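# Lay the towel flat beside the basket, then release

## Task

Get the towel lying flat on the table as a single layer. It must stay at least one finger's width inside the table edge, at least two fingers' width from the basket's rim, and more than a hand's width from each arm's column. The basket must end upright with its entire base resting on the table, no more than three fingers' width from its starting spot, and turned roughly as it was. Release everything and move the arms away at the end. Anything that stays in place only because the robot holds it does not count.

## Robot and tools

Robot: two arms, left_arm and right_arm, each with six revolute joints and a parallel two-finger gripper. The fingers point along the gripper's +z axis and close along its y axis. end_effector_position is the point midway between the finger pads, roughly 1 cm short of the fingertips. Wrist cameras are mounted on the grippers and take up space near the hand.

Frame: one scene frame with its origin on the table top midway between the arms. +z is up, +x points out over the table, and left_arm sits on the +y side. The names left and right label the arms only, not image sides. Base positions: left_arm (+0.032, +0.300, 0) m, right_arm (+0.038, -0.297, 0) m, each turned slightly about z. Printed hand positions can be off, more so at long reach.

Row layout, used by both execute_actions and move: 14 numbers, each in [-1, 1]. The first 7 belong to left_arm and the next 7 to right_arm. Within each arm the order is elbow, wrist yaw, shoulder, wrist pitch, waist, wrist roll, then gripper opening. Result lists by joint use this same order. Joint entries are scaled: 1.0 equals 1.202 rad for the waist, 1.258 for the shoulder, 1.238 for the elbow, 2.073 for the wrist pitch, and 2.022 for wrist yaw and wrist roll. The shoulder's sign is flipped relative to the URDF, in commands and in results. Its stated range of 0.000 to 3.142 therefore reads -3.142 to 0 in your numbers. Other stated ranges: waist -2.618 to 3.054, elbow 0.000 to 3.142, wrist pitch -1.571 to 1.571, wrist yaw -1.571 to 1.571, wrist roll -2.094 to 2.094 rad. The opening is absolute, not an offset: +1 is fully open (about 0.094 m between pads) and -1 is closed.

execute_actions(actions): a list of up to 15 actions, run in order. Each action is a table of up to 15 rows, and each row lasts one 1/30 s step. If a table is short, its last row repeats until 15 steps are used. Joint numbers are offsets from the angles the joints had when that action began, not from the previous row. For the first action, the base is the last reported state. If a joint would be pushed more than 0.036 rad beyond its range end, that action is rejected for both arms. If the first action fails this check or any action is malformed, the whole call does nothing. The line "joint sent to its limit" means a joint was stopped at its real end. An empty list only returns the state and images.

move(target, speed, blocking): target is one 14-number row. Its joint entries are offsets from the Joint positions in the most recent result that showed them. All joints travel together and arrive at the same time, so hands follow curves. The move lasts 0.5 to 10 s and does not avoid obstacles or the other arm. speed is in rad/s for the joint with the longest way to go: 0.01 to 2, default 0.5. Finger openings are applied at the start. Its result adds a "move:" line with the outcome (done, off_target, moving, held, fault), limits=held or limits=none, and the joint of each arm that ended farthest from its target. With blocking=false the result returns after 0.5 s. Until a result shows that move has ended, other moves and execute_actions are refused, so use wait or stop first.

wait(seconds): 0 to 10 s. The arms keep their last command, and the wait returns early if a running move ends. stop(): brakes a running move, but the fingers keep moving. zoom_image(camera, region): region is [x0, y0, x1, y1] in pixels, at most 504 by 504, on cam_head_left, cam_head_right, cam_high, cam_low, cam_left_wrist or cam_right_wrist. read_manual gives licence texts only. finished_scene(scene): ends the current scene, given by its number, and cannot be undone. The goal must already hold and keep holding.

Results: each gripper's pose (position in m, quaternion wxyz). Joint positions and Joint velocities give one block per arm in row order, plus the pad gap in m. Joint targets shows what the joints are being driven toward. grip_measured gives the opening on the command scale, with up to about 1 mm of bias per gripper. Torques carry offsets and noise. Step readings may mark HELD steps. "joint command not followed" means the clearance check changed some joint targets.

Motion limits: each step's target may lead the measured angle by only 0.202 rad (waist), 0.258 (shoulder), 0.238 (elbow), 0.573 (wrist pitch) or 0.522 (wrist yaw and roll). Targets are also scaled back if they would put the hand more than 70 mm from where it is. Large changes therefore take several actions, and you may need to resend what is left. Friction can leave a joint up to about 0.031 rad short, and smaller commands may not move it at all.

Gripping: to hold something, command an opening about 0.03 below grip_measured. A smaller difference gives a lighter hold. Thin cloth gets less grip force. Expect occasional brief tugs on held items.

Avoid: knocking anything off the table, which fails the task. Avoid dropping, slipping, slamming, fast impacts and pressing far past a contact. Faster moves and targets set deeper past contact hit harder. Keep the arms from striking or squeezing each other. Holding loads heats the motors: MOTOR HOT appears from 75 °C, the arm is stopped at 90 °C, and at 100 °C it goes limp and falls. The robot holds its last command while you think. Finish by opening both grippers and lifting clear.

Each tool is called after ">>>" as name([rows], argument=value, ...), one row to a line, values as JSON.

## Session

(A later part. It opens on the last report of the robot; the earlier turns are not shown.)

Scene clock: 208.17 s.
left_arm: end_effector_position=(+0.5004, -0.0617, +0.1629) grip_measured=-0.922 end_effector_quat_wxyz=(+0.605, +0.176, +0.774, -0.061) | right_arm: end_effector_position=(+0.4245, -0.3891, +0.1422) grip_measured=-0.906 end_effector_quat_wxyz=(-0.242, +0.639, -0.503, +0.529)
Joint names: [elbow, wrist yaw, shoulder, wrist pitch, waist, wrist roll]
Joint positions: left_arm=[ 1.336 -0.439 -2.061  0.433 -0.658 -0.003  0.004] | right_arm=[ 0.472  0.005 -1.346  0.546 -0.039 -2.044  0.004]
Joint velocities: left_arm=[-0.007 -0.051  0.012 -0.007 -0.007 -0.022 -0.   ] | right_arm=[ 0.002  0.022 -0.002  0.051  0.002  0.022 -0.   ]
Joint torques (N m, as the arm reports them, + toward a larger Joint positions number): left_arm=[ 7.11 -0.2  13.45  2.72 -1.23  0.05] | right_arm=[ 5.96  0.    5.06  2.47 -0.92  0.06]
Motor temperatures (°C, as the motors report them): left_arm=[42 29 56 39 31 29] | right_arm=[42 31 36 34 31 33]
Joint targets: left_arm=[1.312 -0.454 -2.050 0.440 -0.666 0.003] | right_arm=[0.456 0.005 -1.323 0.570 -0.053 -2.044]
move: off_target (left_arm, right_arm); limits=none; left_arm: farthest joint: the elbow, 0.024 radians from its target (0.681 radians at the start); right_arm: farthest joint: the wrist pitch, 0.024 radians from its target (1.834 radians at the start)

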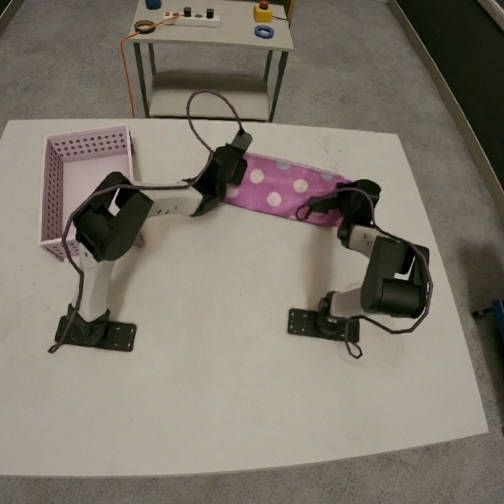

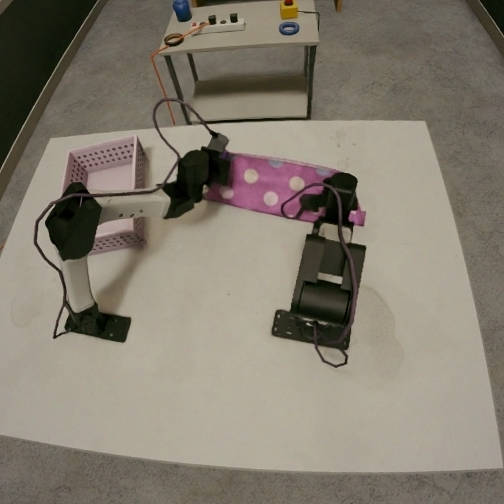

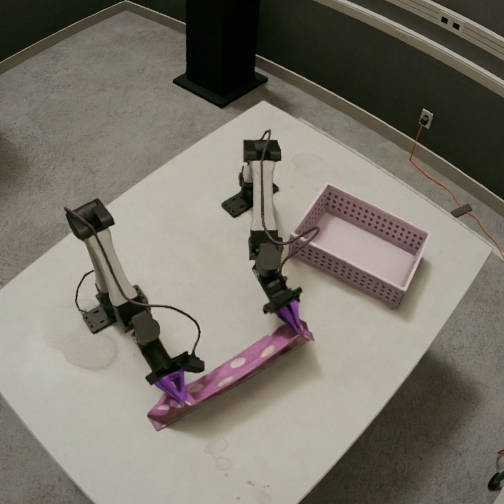

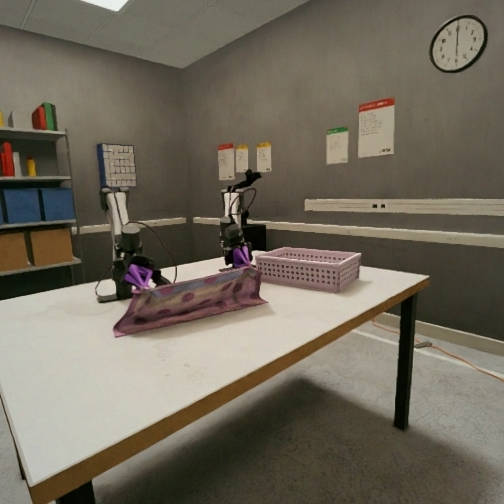

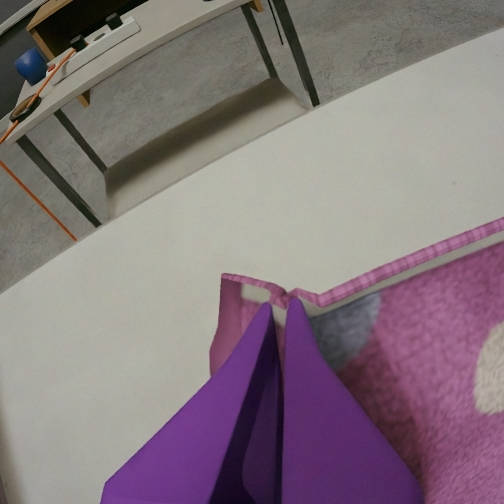

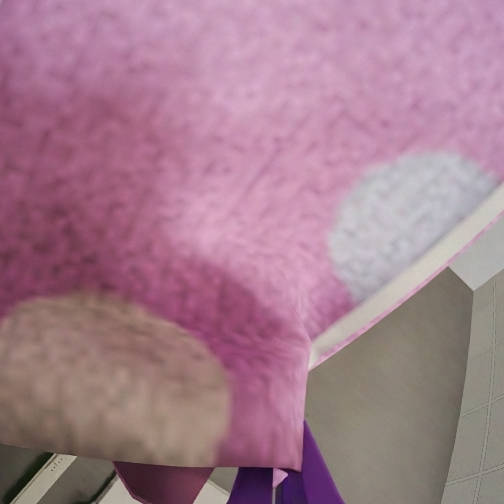

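>>> move(target=[0.245,0,-0.18,0.112,0.075,0,-1, 0.33,0,-0.395,0.21,0.04,0,-1])

>>> move(target=[-0.58,0,0,0.41,-0.165,0,-1, -0.55,0,0.085,0.26,-0.07,0,-1], speed=0.5)

Scene clock: 220.60 s.
left_arm: end_effector_position=(+0.5765, -0.0634, +0.2188) grip_measured=-0.922 end_effector_quat_wxyz=(+0.704, +0.089, +0.698, -0.095) | right_arm: end_effector_position=(+0.5492, -0.3980, +0.1953) grip_measured=-0.906 end_effector_quat_wxyz=(-0.304, +0.569, -0.431, +0.631)
Joint names: [elbow, wrist yaw, shoulder, wrist pitch, waist, wrist roll]
Joint positions: left_arm=[ 1.621 -0.439 -2.268  0.656 -0.578 -0.003  0.004] | right_arm=[ 0.857  0.005 -1.83   0.953 -0.001 -2.044  0.004]
Joint velocities: left_arm=[ 0.002  0.051 -0.002 -0.022 -0.007 -0.051 -0.001] | right_arm=[-0.017 -0.066  0.012  0.051 -0.007  0.007  0.   ]
Joint torques (N m, as the arm reports them, + toward a larger Joint positions number): left_arm=[10.62 -0.02 12.87  2.68 -0.08  0.01] | right_arm=[8.63 0.01 6.44 2.55 0.67 0.07]
Motor temperatures (°C, as the motors report them): left_arm=[42 29 58 42 31 29] | right_arm=[41 31 36 40 31 33]
Joint targets: left_arm=[1.640 -0.439 -2.288 0.665 -0.568 -0.003] | right_arm=[0.880 0.005 -1.843 0.981 0.009 -2.044]
move: off_target (right_arm); limits=none; left_arm: farthest joint: the shoulder, 0.020 radians from its target (0.226 radians at the start); right_arm: farthest joint: the wrist pitch, 0.028 radians from its target (0.435 radians at the start)

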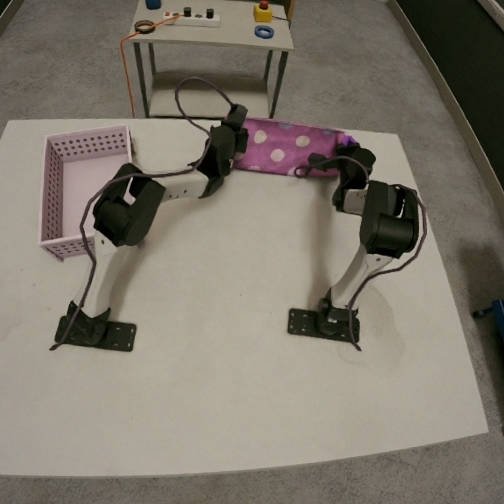

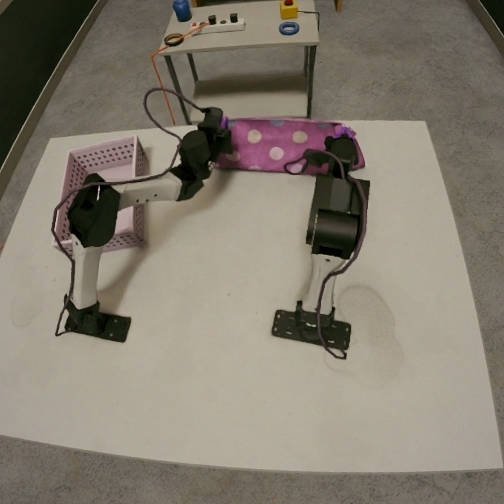

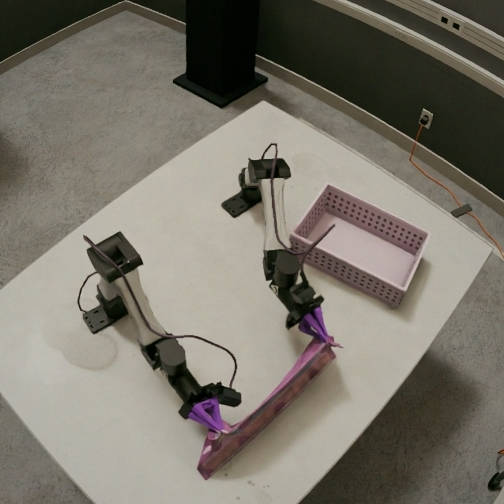

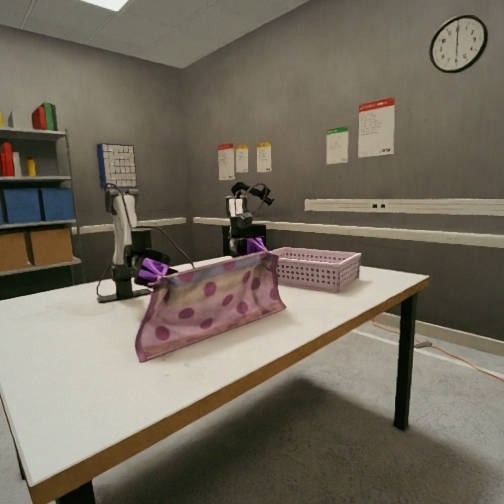

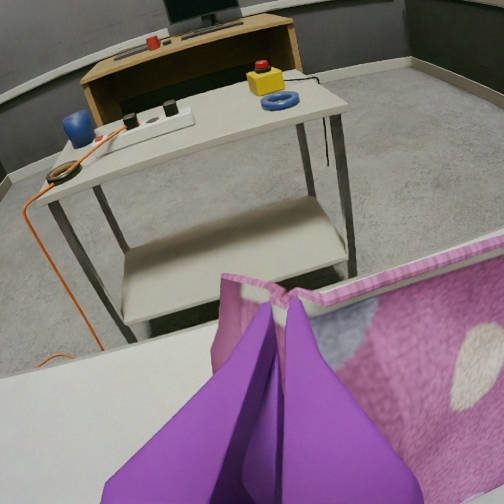

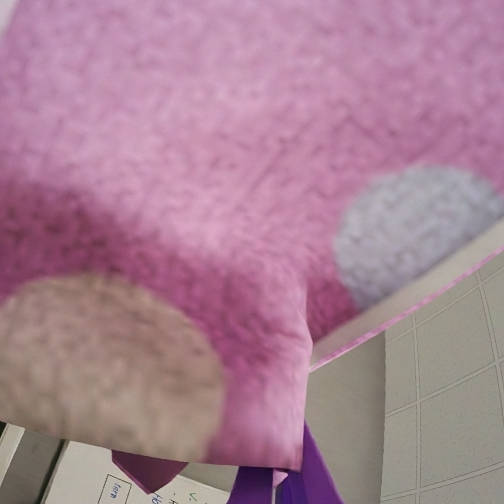

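Scene clock: 223.03 s.
left_arm: end_effector_position=(+0.4218, -0.0663, +0.1265) grip_measured=-0.922 end_effector_quat_wxyz=(+0.730, +0.123, +0.644, -0.193) | right_arm: end_effector_position=(+0.4003, -0.3963, +0.1097) grip_measured=-0.906 end_effector_quat_wxyz=(-0.272, +0.570, -0.465, +0.621)
Joint names: [elbow, wrist yaw, shoulder, wrist pitch, waist, wrist roll]
Joint positions: left_arm=[ 0.925 -0.439 -2.268  1.499 -0.768 -0.003  0.004] | right_arm=[ 0.193  0.005 -1.745  1.471 -0.073 -2.044  0.004]
Joint velocities: left_arm=[ 0.002 -0.037 -0.007  0.051 -0.007  0.022 -0.   ] | right_arm=[ 0.007  0.007  0.002  0.081  0.012  0.007 -0.001]
Joint torques (N m, as the arm reports them, + toward a larger Joint positions number): left_arm=[ 4.12  0.01 11.45  2.55 -1.25  0.01] | right_arm=[ 2.55  0.01  5.58  2.5  -0.82  0.07]
Motor temperatures (°C, as the motors report them): left_arm=[42 29 59 42 31 29] | right_arm=[41 31 37 40 31 33]
Joint targets: left_arm=[0.903 -0.439 -2.268 1.506 -0.776 -0.003] | right_arm=[0.176 0.005 -1.723 1.492 -0.085 -2.044]
move: off_target (left_arm, right_arm); limits=none; left_arm: farthest joint: the elbow, 0.022 radians from its target (0.718 radians at the start); right_arm: farthest joint: the shoulder, 0.022 radians from its target (0.107 radians at the start)

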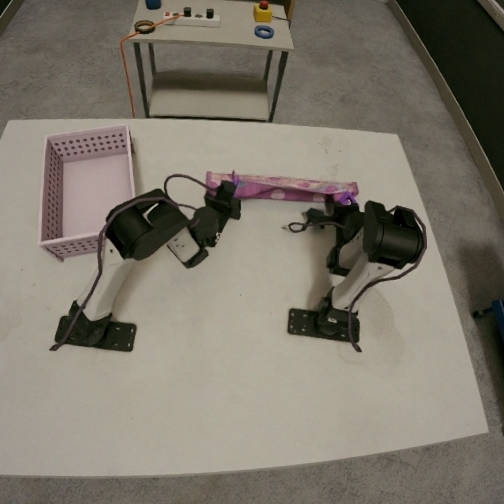

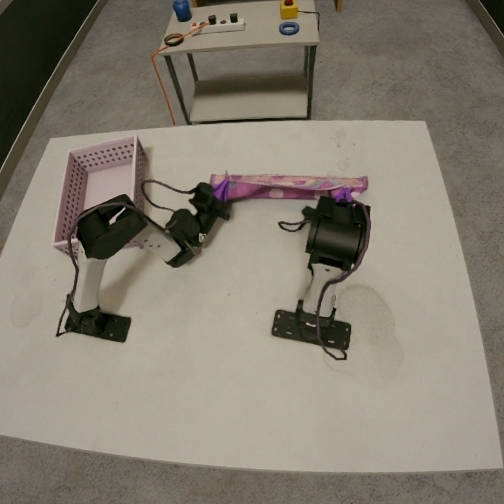

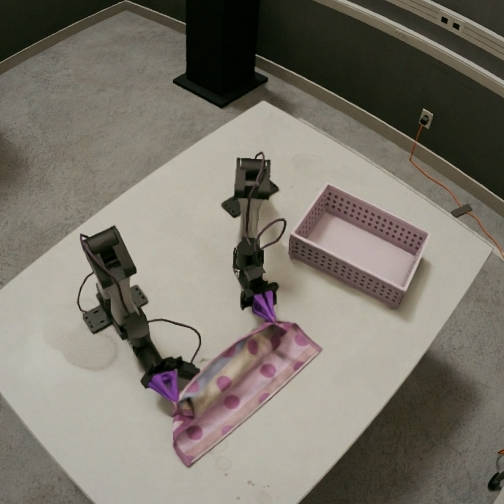

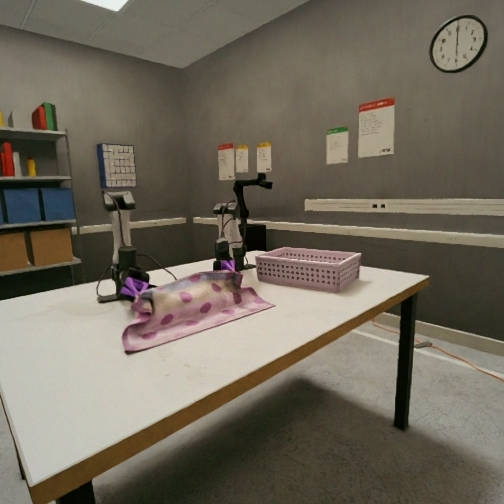

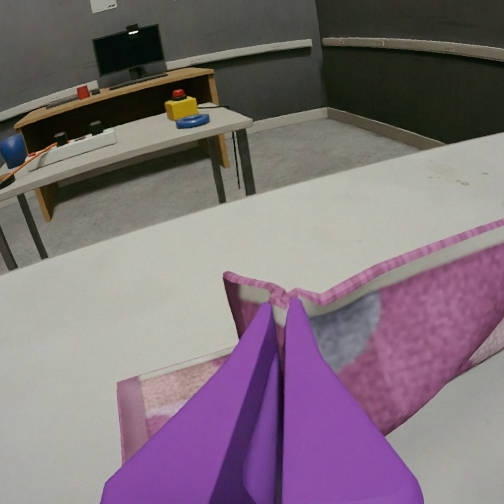

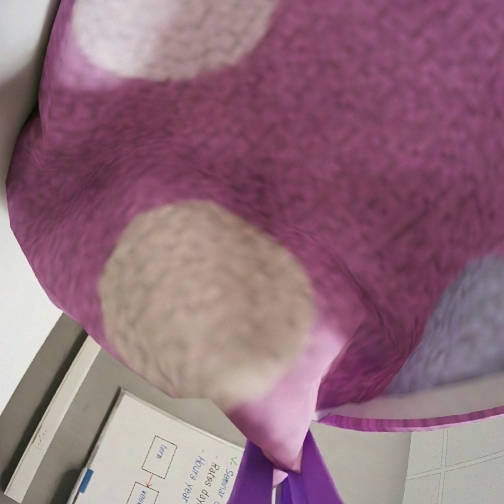

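>>> move(target=[-0.155,0,0,0.02,-0.09,0,-1, -0.15,0,0.06,0.01,-0.04,0,-1], speed=0.25)

>>> move(target=[0,0,0,0,0,0,-0.3, 0,0,0,0,0,0,-0.3])

Scene clock: 229.97 s.
left_arm: end_effector_position=(+0.3629, -0.0726, +0.0800) grip_measured=-0.922 end_effector_quat_wxyz=(+0.686, +0.186, +0.675, -0.199) | right_arm: end_effector_position=(+0.3531, -0.3956, +0.0795) grip_measured=-0.906 end_effector_quat_wxyz=(-0.245, +0.589, -0.498, +0.588)
Joint names: [elbow, wrist yaw, shoulder, wrist pitch, waist, wrist roll]
Joint positions: left_arm=[ 0.754 -0.439 -2.268  1.536 -0.869 -0.003  0.004] | right_arm=[ 0.027  0.005 -1.691  1.473 -0.108 -2.044  0.004]
Joint velocities: left_arm=[ 0.002  0.051  0.002 -0.007 -0.007 -0.022  0.001] | right_arm=[ 0.007 -0.037  0.007 -0.022 -0.007  0.022 -0.   ]
Joint torques (N m, as the arm reports them, + toward a larger Joint positions number): left_arm=[ 3.01 -0.02 10.52  2.6  -1.23  0.01] | right_arm=[ 1.78  0.    4.48  2.46 -0.83  0.07]
Motor temperatures (°C, as the motors report them): left_arm=[41 29 58 43 31 29] | right_arm=[40 31 37 42 31 33]
Joint targets: left_arm=[0.733 -0.439 -2.268 1.541 -0.876 -0.003] | right_arm=[0.010 0.005 -1.670 1.492 -0.121 -2.044]
joint sent to its limit (right arm) — the command would take the elbow past its lower limit, so that joint was sent only as far as its limit.
move: off_target (left_arm, right_arm); limits=none; left_arm: farthest joint: the elbow, 0.021 radians from its target (0.191 radians at the start); right_arm: farthest joint: the shoulder, 0.022 radians from its target (0.076 radians at the start)

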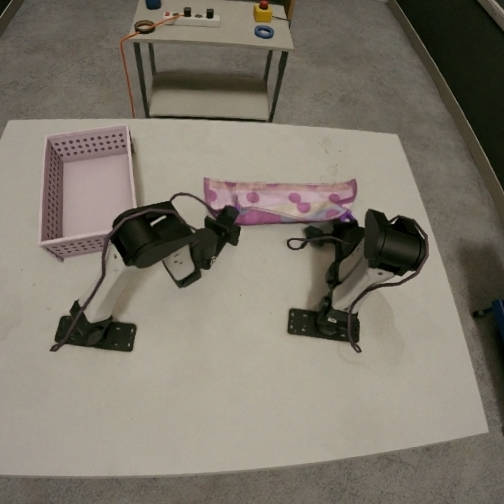

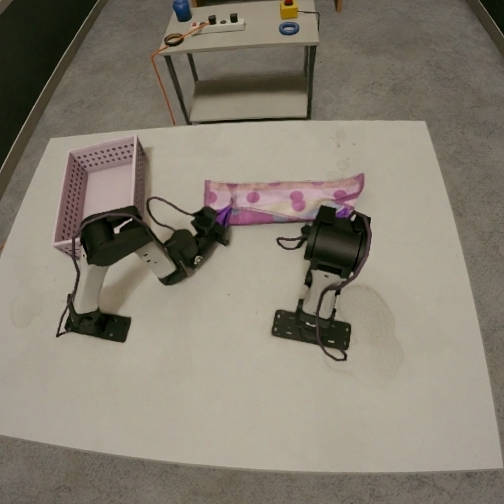

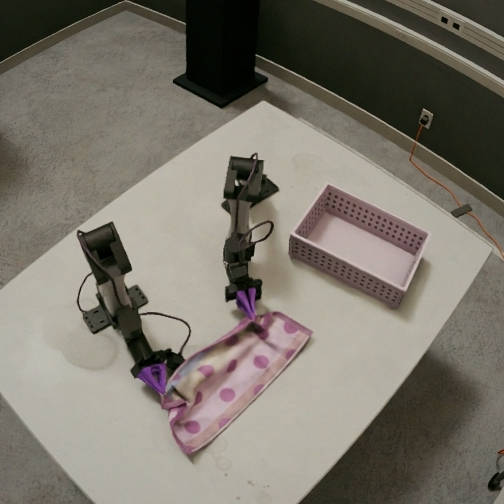

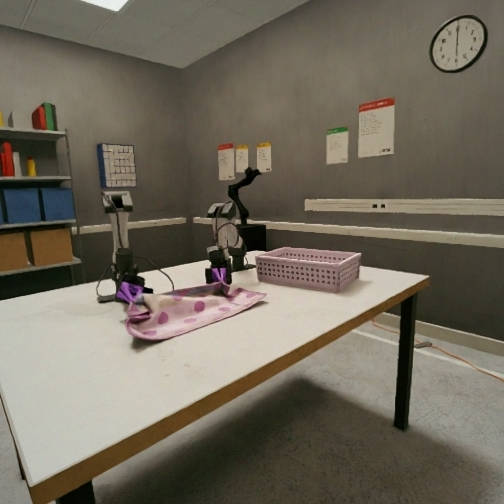

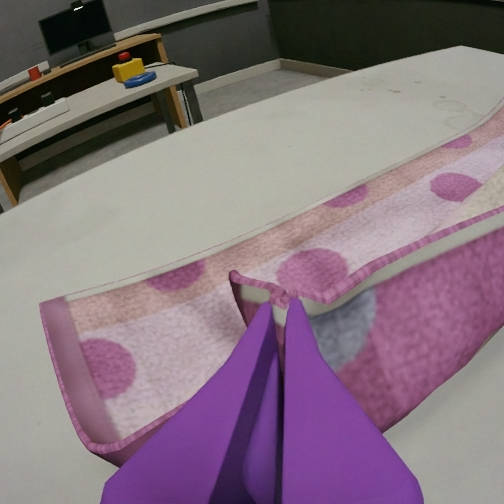

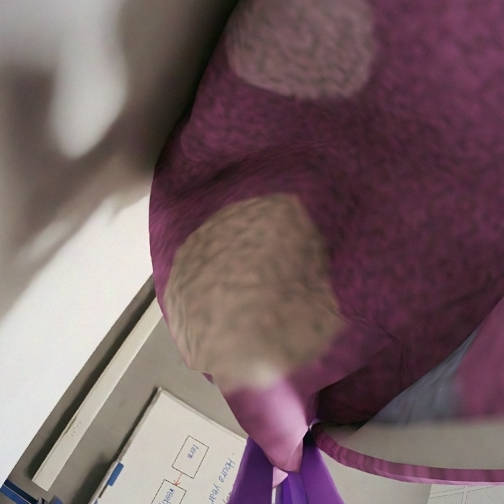

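Scene clock: 230.47 s.
left_arm: end_effector_position=(+0.3629, -0.0726, +0.0800) grip_measured=-0.302 end_effector_quat_wxyz=(+0.686, +0.186, +0.675, -0.199) | right_arm: end_effector_position=(+0.3531, -0.3956, +0.0795) grip_measured=-0.302 end_effector_quat_wxyz=(-0.245, +0.589, -0.498, +0.588)
Joint names: [elbow, wrist yaw, shoulder, wrist pitch, waist, wrist roll]
Joint positions: left_arm=[ 0.754 -0.439 -2.268  1.536 -0.869 -0.003  0.033] | right_arm=[ 0.027  0.005 -1.691  1.473 -0.108 -2.044  0.033]
Joint velocities: left_arm=[ 0.007  0.11  -0.002  0.007 -0.007  0.081 -0.001] | right_arm=[ 0.007 -0.066  0.012  0.022 -0.002 -0.037 -0.   ]
Joint torques (N m, as the arm reports them, + toward a larger Joint positions number): left_arm=[ 4.71 -0.02 10.51  2.57 -0.72  0.01] | right_arm=[3.14 0.   3.07 2.24 0.01 0.06]
Motor temperatures (°C, as the motors report them): left_arm=[41 29 58 43 31 29] | right_arm=[40 31 37 42 31 33]
Joint targets: left_arm=[0.754 -0.439 -2.268 1.536 -0.869 -0.003] | right_arm=[0.027 0.005 -1.691 1.473 -0.108 -2.044]
move: done; limits=none; left_arm: farthest joint: the waist, 0.000 radians from its target (0.000 radians at the start); right_arm: farthest joint: the waist, 0.000 radians from its target (0.000 radians at the start)

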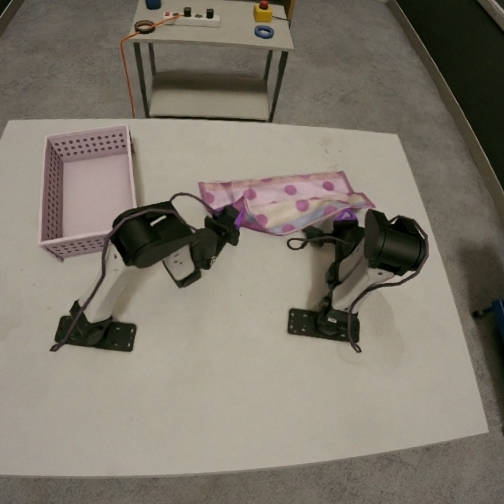

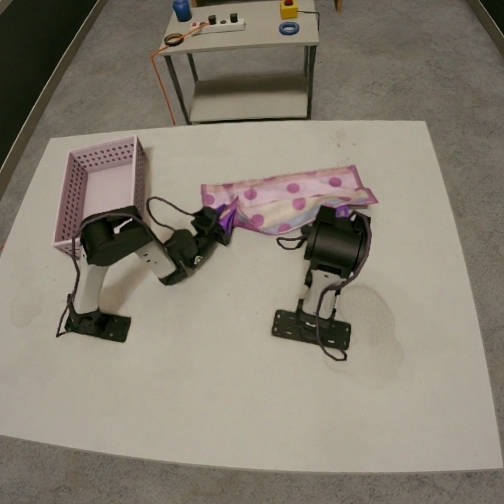

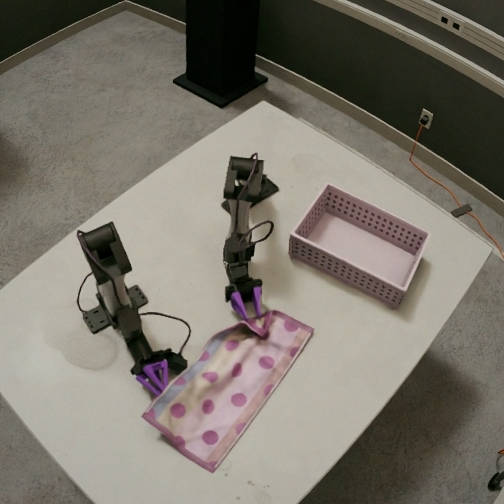

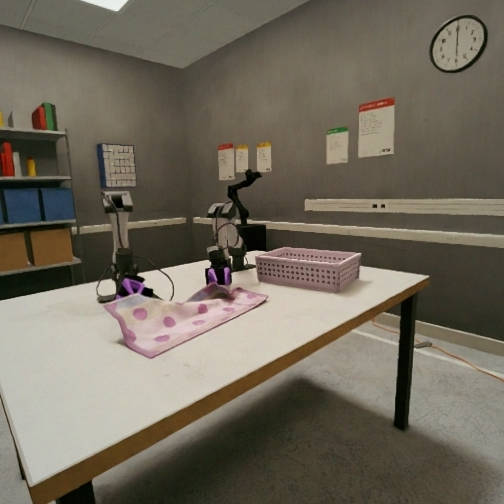

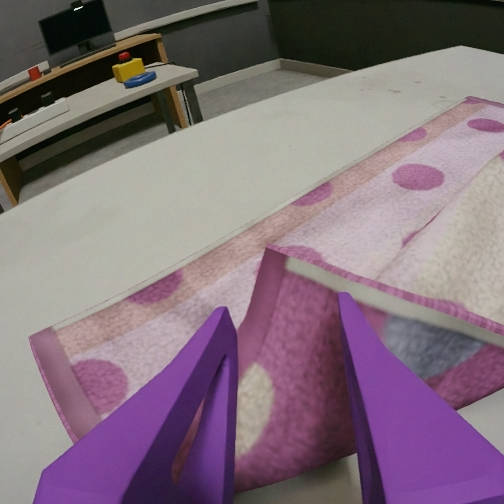

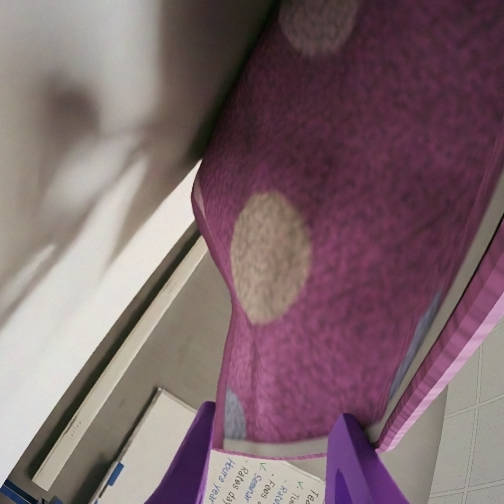

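>>> move(target=[-0.37,0,0.42,-0.05,-0.08,0,-0.3, 0,0,0.8,-0.57,-0.25,0,-0.3], speed=0.7)

Scene clock: 237.53 s.
left_arm: end_effector_position=(+0.2816, -0.0089, +0.1429) grip_measured=-0.302 end_effector_quat_wxyz=(+0.676, +0.216, +0.668, -0.226) | right_arm: end_effector_position=(+0.2675, -0.4512, +0.0887) grip_measured=-0.302 end_effector_quat_wxyz=(-0.140, +0.547, -0.618, +0.547)
Joint names: [elbow, wrist yaw, shoulder, wrist pitch, waist, wrist roll]
Joint positions: left_arm=[ 0.32  -0.439 -1.751  1.448 -0.953 -0.003  0.033] | right_arm=[ 0.027  0.005 -0.705  0.307 -0.397 -2.044  0.033]
Joint velocities: left_arm=[-0.007 -0.037  0.002  0.022 -0.007 -0.081  0.   ] | right_arm=[ 0.007  0.037  0.017 -0.066  0.017  0.037 -0.   ]
Joint torques (N m, as the arm reports them, + toward a larger Joint positions number): left_arm=[ 3.48 -0.02  7.26  2.4  -1.54  0.01] | right_arm=[ 7.81 -0.01  0.89  2.   -0.79  0.06]
Motor temperatures (°C, as the motors report them): left_arm=[40 29 58 43 31 29] | right_arm=[40 31 36 42 31 33]
Joint targets: left_arm=[0.296 -0.439 -1.739 1.432 -0.965 -0.003] | right_arm=[0.027 0.005 -0.685 0.292 -0.409 -2.044]
move: off_target (left_arm); limits=none; left_arm: farthest joint: the elbow, 0.024 radians from its target (0.458 radians at the start); right_arm: farthest joint: the shoulder, 0.020 radians from its target (1.007 radians at the start)

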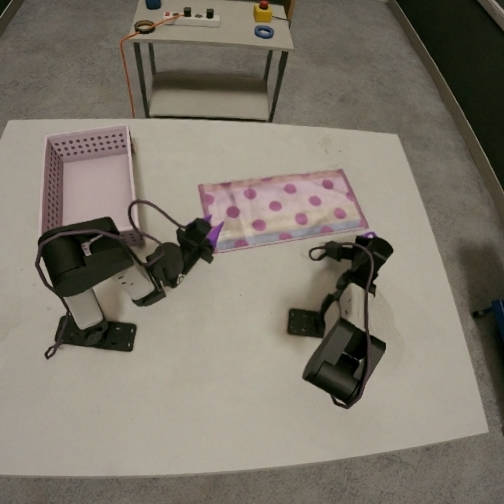

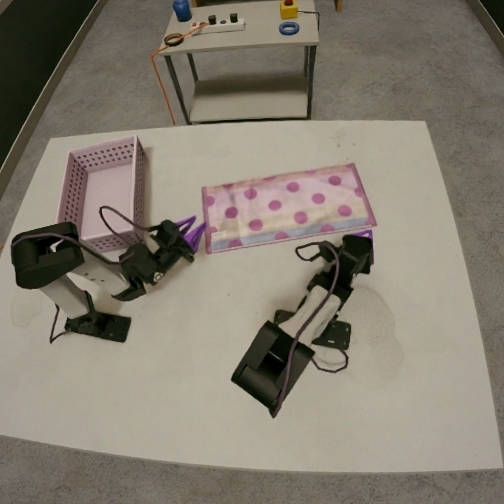

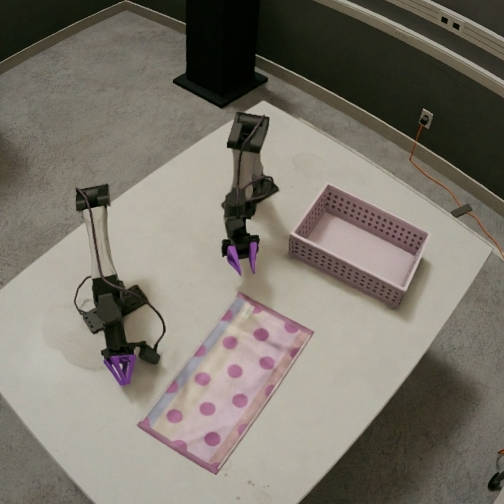

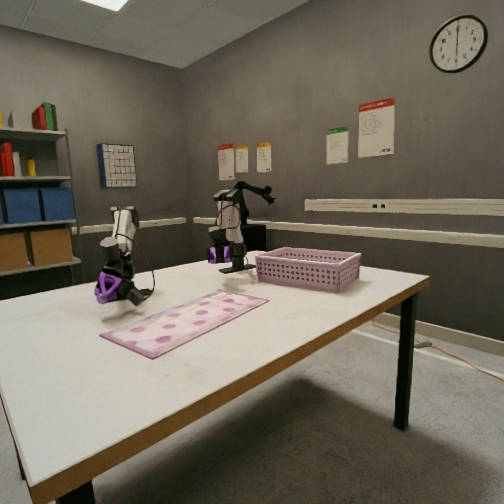

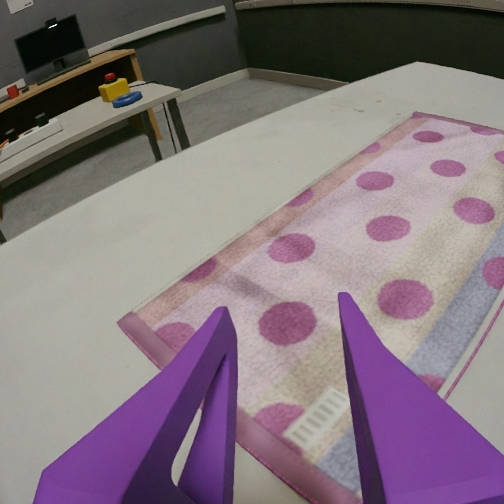

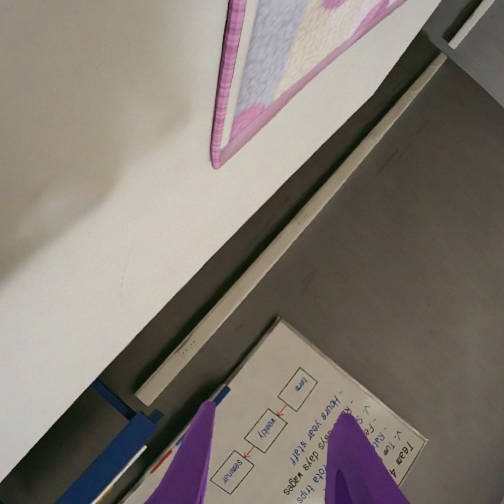

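>>> move(target=[0,0,0.7,-0.2,0,0,1, 0,0,0.3,0.2,0,0,1], speed=1)

>>> finished_scene(scene=1)

Scene clock: 244.53 s.
left_arm: end_effector_position=(+0.2357, +0.0759, +0.3453) grip_measured=+0.999 end_effector_quat_wxyz=(+0.776, +0.096, +0.528, -0.333) | right_arm: end_effector_position=(+0.2465, -0.4371, +0.2750) grip_measured=+1.000 end_effector_quat_wxyz=(-0.207, +0.370, -0.420, +0.802)
Joint names: [elbow, wrist yaw, shoulder, wrist pitch, waist, wrist roll]
Joint positions: left_arm=[ 0.32  -0.439 -0.88   1.049 -0.953 -0.003  0.094] | right_arm=[ 0.027  0.005 -0.346  0.701 -0.397 -2.044  0.094]
Joint velocities: left_arm=[ 0.002 -0.051  0.007 -0.022  0.002 -0.051 -0.   ] | right_arm=[-0.007 -0.007 -0.007 -0.022  0.007 -0.007  0.   ]
Joint torques (N m, as the arm reports them, + toward a larger Joint positions number): left_arm=[ 8.96  0.08  2.1   1.89 -0.71  0.03] | right_arm=[ 8.13  0.04 -0.41  2.21  0.03  0.06]
Motor temperatures (°C, as the motors report them): left_arm=[40 29 55 43 31 29] | right_arm=[41 31 36 42 31 33]
Joint targets: left_arm=[0.320 -0.439 -0.870 1.033 -0.953 -0.003] | right_arm=[0.027 0.005 -0.328 0.721 -0.397 -2.044]
move: done; limits=none; left_arm: farthest joint: the wrist pitch, 0.015 radians from its target (0.414 radians at the start); right_arm: farthest joint: the wrist pitch, 0.020 radians from its target (0.415 radians at the start)

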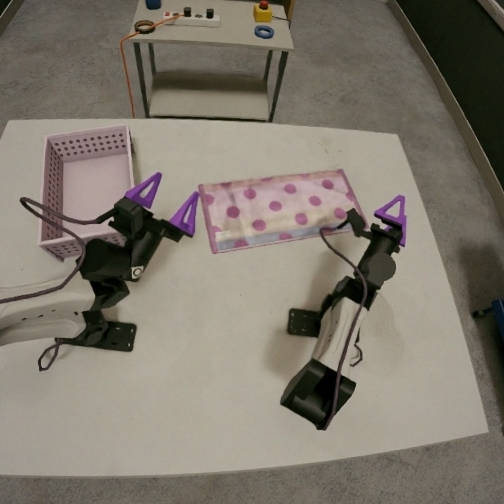

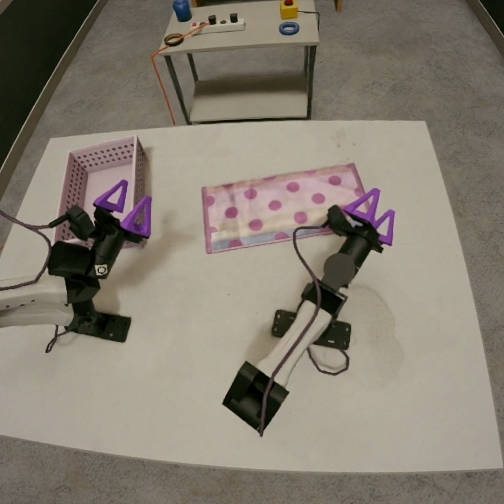

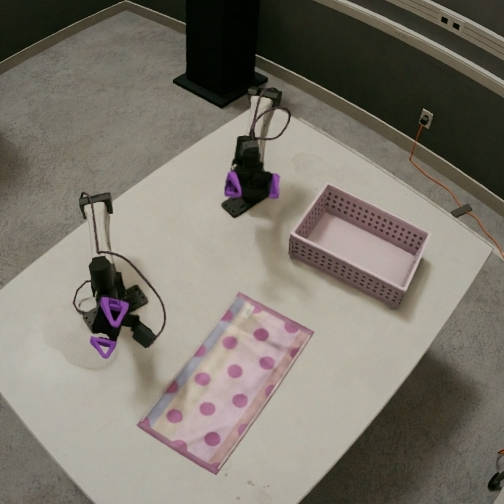

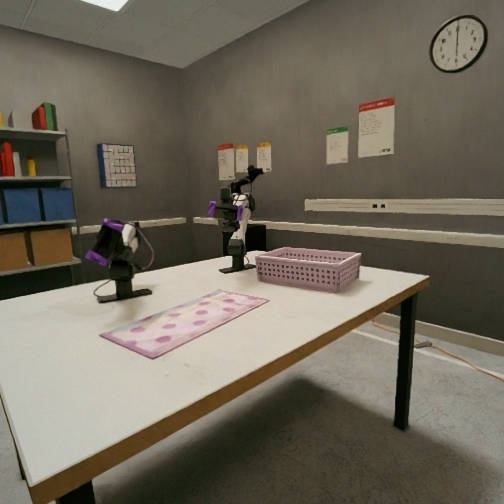

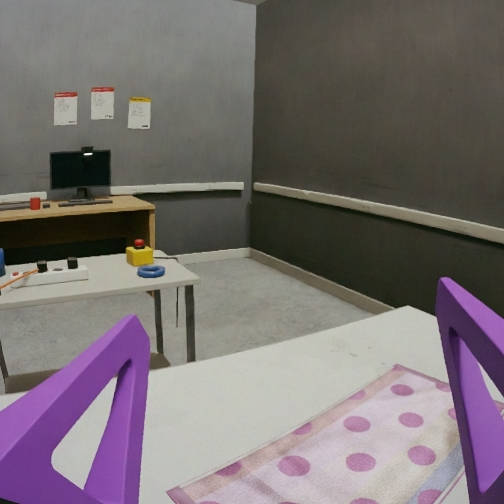

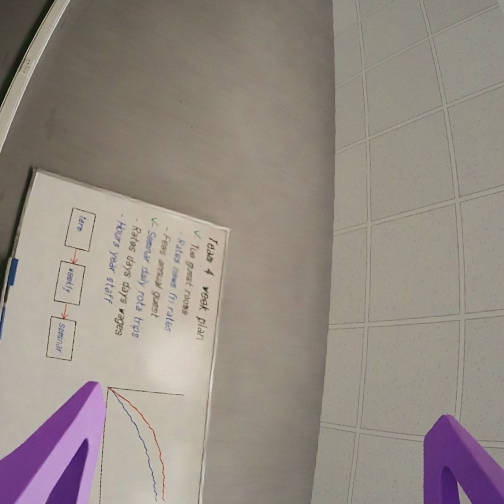

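The scene is finished: the task was done.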